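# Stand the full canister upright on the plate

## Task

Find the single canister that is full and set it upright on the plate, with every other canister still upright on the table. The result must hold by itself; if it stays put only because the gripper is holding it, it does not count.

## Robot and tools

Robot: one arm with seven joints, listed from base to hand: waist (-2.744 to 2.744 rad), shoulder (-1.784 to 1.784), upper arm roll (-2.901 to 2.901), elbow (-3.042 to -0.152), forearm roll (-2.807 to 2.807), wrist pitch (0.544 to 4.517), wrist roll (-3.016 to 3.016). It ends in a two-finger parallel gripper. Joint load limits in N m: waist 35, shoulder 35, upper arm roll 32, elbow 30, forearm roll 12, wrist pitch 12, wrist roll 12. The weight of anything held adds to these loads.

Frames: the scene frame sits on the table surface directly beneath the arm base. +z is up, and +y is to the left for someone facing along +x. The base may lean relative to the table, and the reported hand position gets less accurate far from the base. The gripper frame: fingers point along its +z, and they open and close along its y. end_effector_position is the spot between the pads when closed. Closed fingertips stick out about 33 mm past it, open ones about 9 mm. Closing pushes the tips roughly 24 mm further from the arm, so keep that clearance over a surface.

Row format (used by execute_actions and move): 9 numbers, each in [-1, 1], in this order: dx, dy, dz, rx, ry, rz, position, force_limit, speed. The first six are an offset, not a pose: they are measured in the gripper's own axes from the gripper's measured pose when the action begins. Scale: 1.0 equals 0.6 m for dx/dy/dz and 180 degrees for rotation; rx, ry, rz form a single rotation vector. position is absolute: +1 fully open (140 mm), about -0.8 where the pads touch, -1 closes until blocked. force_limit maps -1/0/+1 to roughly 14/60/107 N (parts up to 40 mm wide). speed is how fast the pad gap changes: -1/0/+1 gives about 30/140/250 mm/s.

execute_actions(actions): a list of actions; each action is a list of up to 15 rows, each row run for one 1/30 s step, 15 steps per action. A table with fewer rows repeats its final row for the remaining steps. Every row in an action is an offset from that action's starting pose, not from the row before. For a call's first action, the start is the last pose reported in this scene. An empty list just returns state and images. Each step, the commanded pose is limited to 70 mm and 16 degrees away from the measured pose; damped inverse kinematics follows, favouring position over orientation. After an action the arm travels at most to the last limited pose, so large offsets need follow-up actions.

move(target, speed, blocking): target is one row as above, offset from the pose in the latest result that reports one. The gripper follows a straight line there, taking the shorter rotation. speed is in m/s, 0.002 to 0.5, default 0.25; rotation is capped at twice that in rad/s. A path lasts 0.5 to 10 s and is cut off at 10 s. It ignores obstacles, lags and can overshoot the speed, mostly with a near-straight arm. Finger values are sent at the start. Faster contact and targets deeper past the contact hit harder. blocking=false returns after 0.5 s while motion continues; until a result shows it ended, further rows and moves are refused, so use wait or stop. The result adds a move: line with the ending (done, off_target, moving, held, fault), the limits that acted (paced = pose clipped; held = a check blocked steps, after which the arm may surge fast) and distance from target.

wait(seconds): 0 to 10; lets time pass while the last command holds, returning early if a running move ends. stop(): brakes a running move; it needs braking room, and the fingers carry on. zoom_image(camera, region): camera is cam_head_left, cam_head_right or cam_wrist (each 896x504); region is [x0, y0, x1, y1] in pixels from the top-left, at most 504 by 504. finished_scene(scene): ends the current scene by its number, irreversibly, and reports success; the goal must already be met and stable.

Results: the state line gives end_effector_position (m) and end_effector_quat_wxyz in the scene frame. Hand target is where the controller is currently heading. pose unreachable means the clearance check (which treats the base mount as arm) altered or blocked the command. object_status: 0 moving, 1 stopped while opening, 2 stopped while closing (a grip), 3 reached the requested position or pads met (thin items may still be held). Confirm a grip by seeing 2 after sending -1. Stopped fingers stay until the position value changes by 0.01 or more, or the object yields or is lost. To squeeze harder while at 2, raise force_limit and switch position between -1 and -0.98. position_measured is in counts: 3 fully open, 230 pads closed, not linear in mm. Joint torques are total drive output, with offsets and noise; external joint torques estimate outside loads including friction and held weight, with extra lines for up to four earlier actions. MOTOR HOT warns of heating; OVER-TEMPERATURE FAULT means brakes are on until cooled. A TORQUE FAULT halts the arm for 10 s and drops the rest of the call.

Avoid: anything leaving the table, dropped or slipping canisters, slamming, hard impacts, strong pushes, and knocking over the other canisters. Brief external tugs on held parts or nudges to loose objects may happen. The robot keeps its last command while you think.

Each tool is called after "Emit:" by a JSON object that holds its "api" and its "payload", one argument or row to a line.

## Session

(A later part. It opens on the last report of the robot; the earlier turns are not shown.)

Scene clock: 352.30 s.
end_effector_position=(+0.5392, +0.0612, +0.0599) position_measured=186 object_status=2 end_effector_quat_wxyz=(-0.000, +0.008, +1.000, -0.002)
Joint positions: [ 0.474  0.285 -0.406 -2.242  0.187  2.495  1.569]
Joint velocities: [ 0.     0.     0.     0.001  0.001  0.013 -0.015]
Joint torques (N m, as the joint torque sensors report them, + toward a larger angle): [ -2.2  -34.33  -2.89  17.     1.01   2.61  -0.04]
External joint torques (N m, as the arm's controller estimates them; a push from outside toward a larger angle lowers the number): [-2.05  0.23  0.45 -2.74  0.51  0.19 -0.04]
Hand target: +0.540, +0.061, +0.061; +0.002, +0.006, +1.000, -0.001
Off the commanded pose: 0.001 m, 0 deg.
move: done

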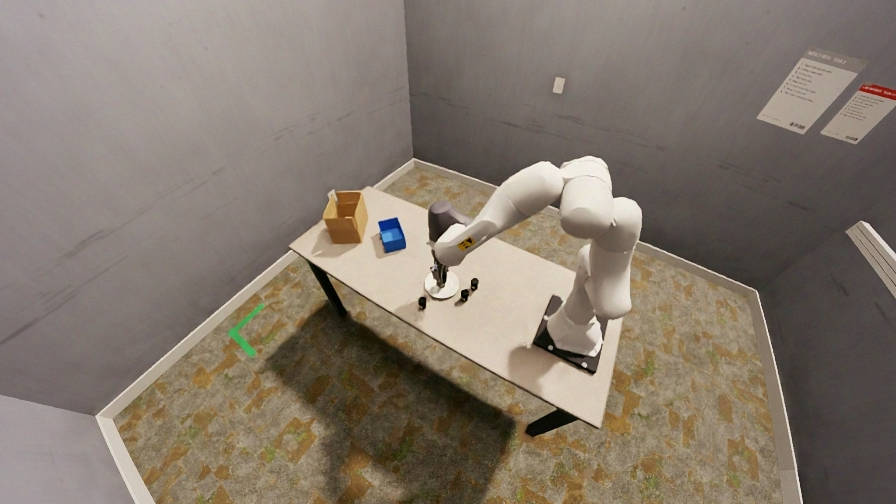

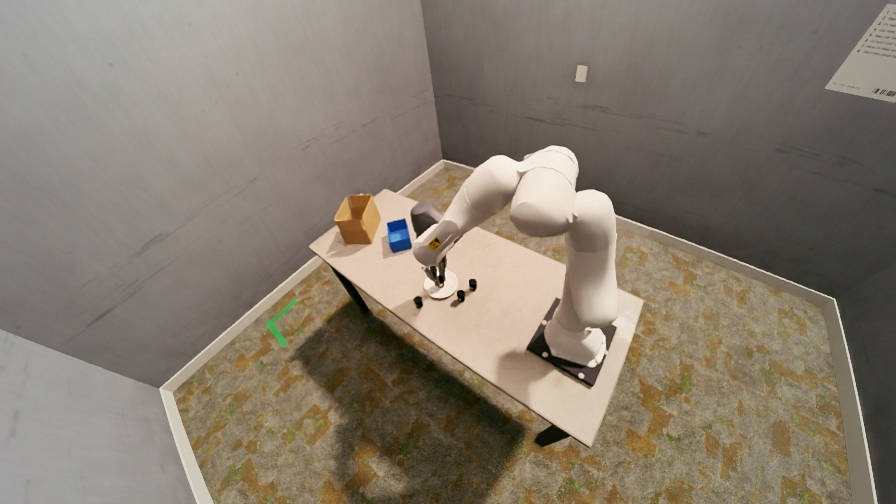

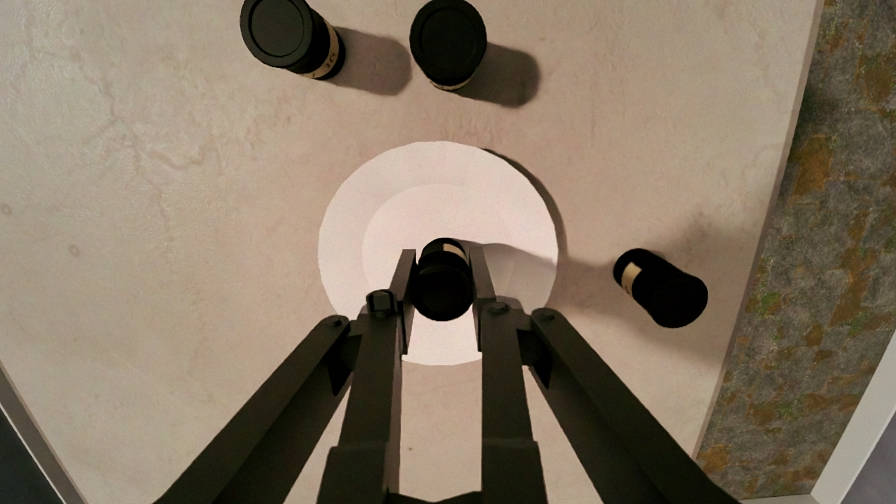

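Emit:
{"api": "execute_actions", "payload": {
  "actions": [
    [[0, 0, 0.0025, 0, 0, 0, -1, 0, 0.3]],
    [[0, 0, 0, 0, 0, 0, 0.1, 0, 0.3]]
  ]
}}

Emit:
{"api": "move", "payload": {
  "target": [0, 0, -0.1, 0, 0, 0, 0.1, 0, 0.3],
  "speed": 0.15
}}

Scene clock: 360.97 s.
end_effector_position=(+0.5392, +0.0609, +0.0590) position_measured=117 object_status=3 end_effector_quat_wxyz=(-0.000, +0.006, +1.000, -0.003)
Joint positions: [ 0.474  0.287 -0.406 -2.243  0.188  2.497  1.564]
Joint velocities: [-0.001 -0.001 -0.002 -0.     0.    -0.    -0.001]
Joint torques (N m, as the joint torque sensors report them, + toward a larger angle): [ -0.67 -33.34  -3.44  18.42   0.54   2.21   0.06]
External joint torques (N m, as the arm's controller estimates them; a push from outside toward a larger angle lowers the number): [-0.35  1.35  0.09 -1.3   0.04 -0.21  0.06]
External joint torques at the end of the 1st action: [-0.52  2.23 -0.29 -1.59  0.62 -0.04  0.16]
Hand target: +0.539, +0.061, +0.059; -0.000, +0.006, +1.000, -0.003
Off the commanded pose: 0.000 m, 0 deg.

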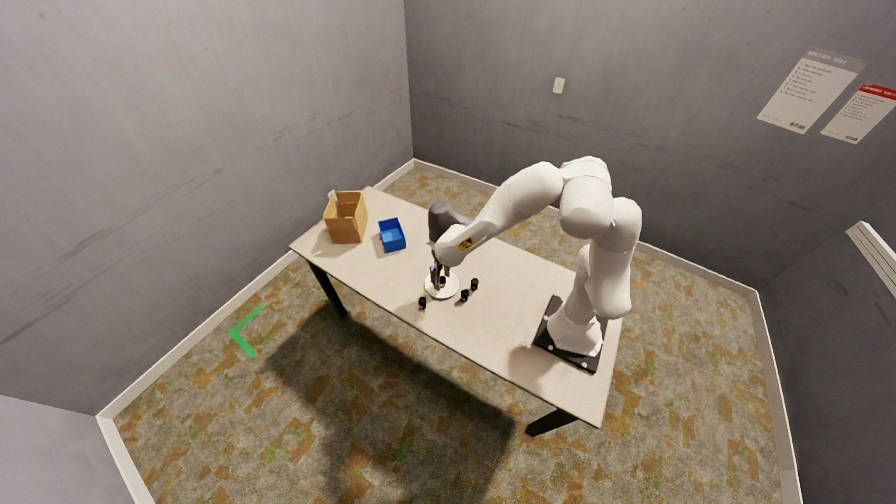

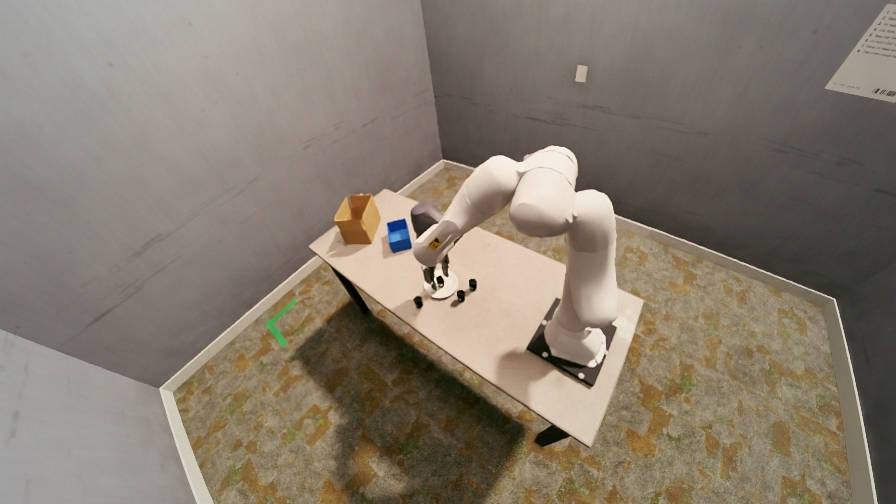

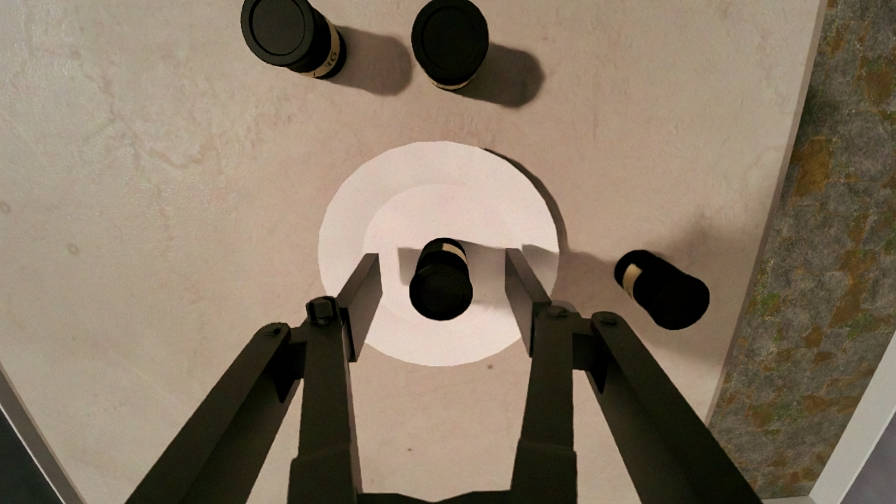

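Scene clock: 362.00 s.
end_effector_position=(+0.5392, +0.0616, +0.1189) position_measured=117 object_status=3 end_effector_quat_wxyz=(+0.001, +0.004, +1.000, -0.001)
Joint positions: [ 0.494  0.163 -0.436 -2.222  0.103  2.367  1.617]
Joint velocities: [-0.    -0.     0.    -0.    -0.003 -0.012  0.016]
Joint torques (N m, as the joint torque sensors report them, + toward a larger angle): [  0.48 -31.18  -2.56  20.75   0.05   1.76   0.29]
External joint torques (N m, as the arm's controller estimates them; a push from outside toward a larger angle lowers the number): [ 0.61  0.82 -0.47 -0.61 -0.53 -0.65  0.29]
Hand target: +0.539, +0.062, +0.119; -0.001, +0.006, +1.000, -0.002
Off the commanded pose: 0.000 m, 0 deg.
move: done

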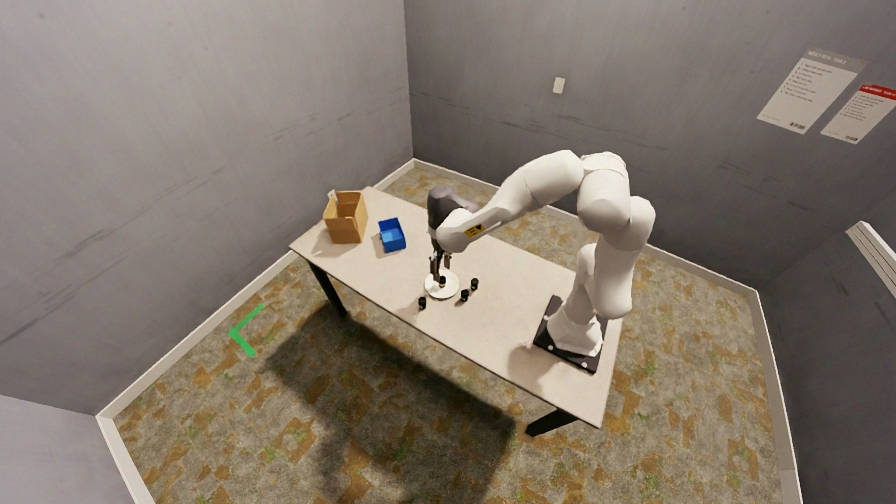

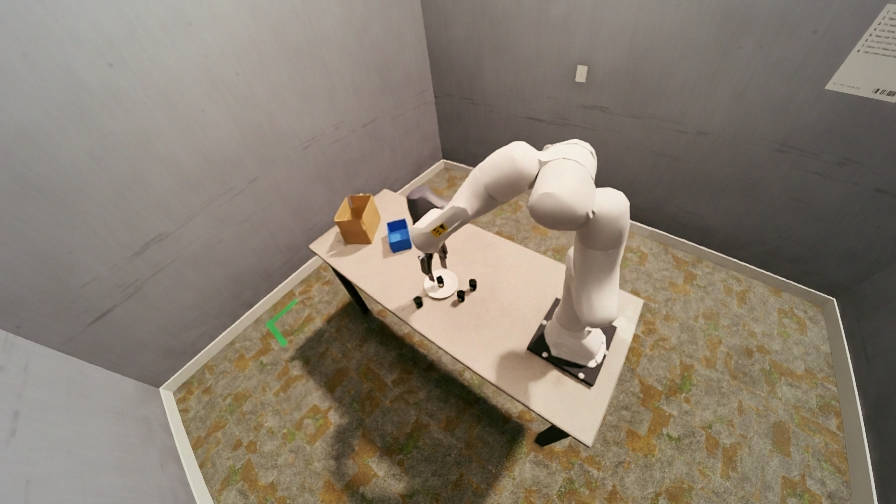

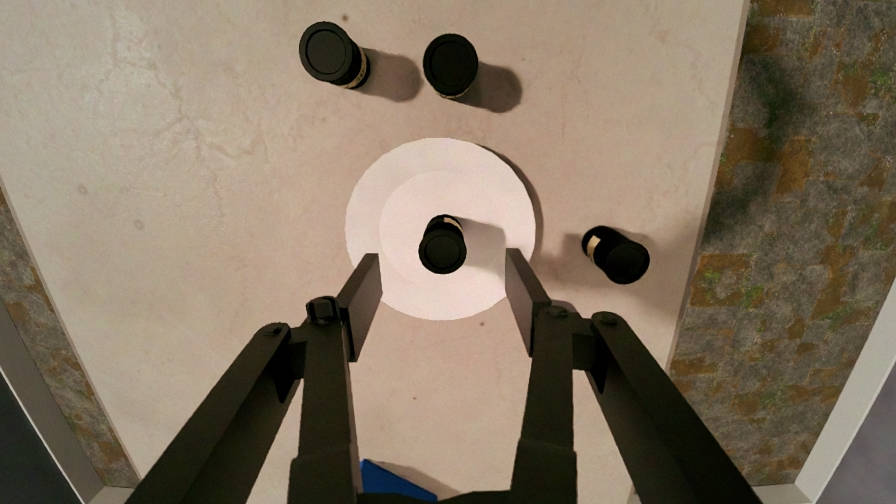

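Emit:
{"api": "finished_scene", "payload": {
  "scene": 2
}}

The scene is finished: the task was done.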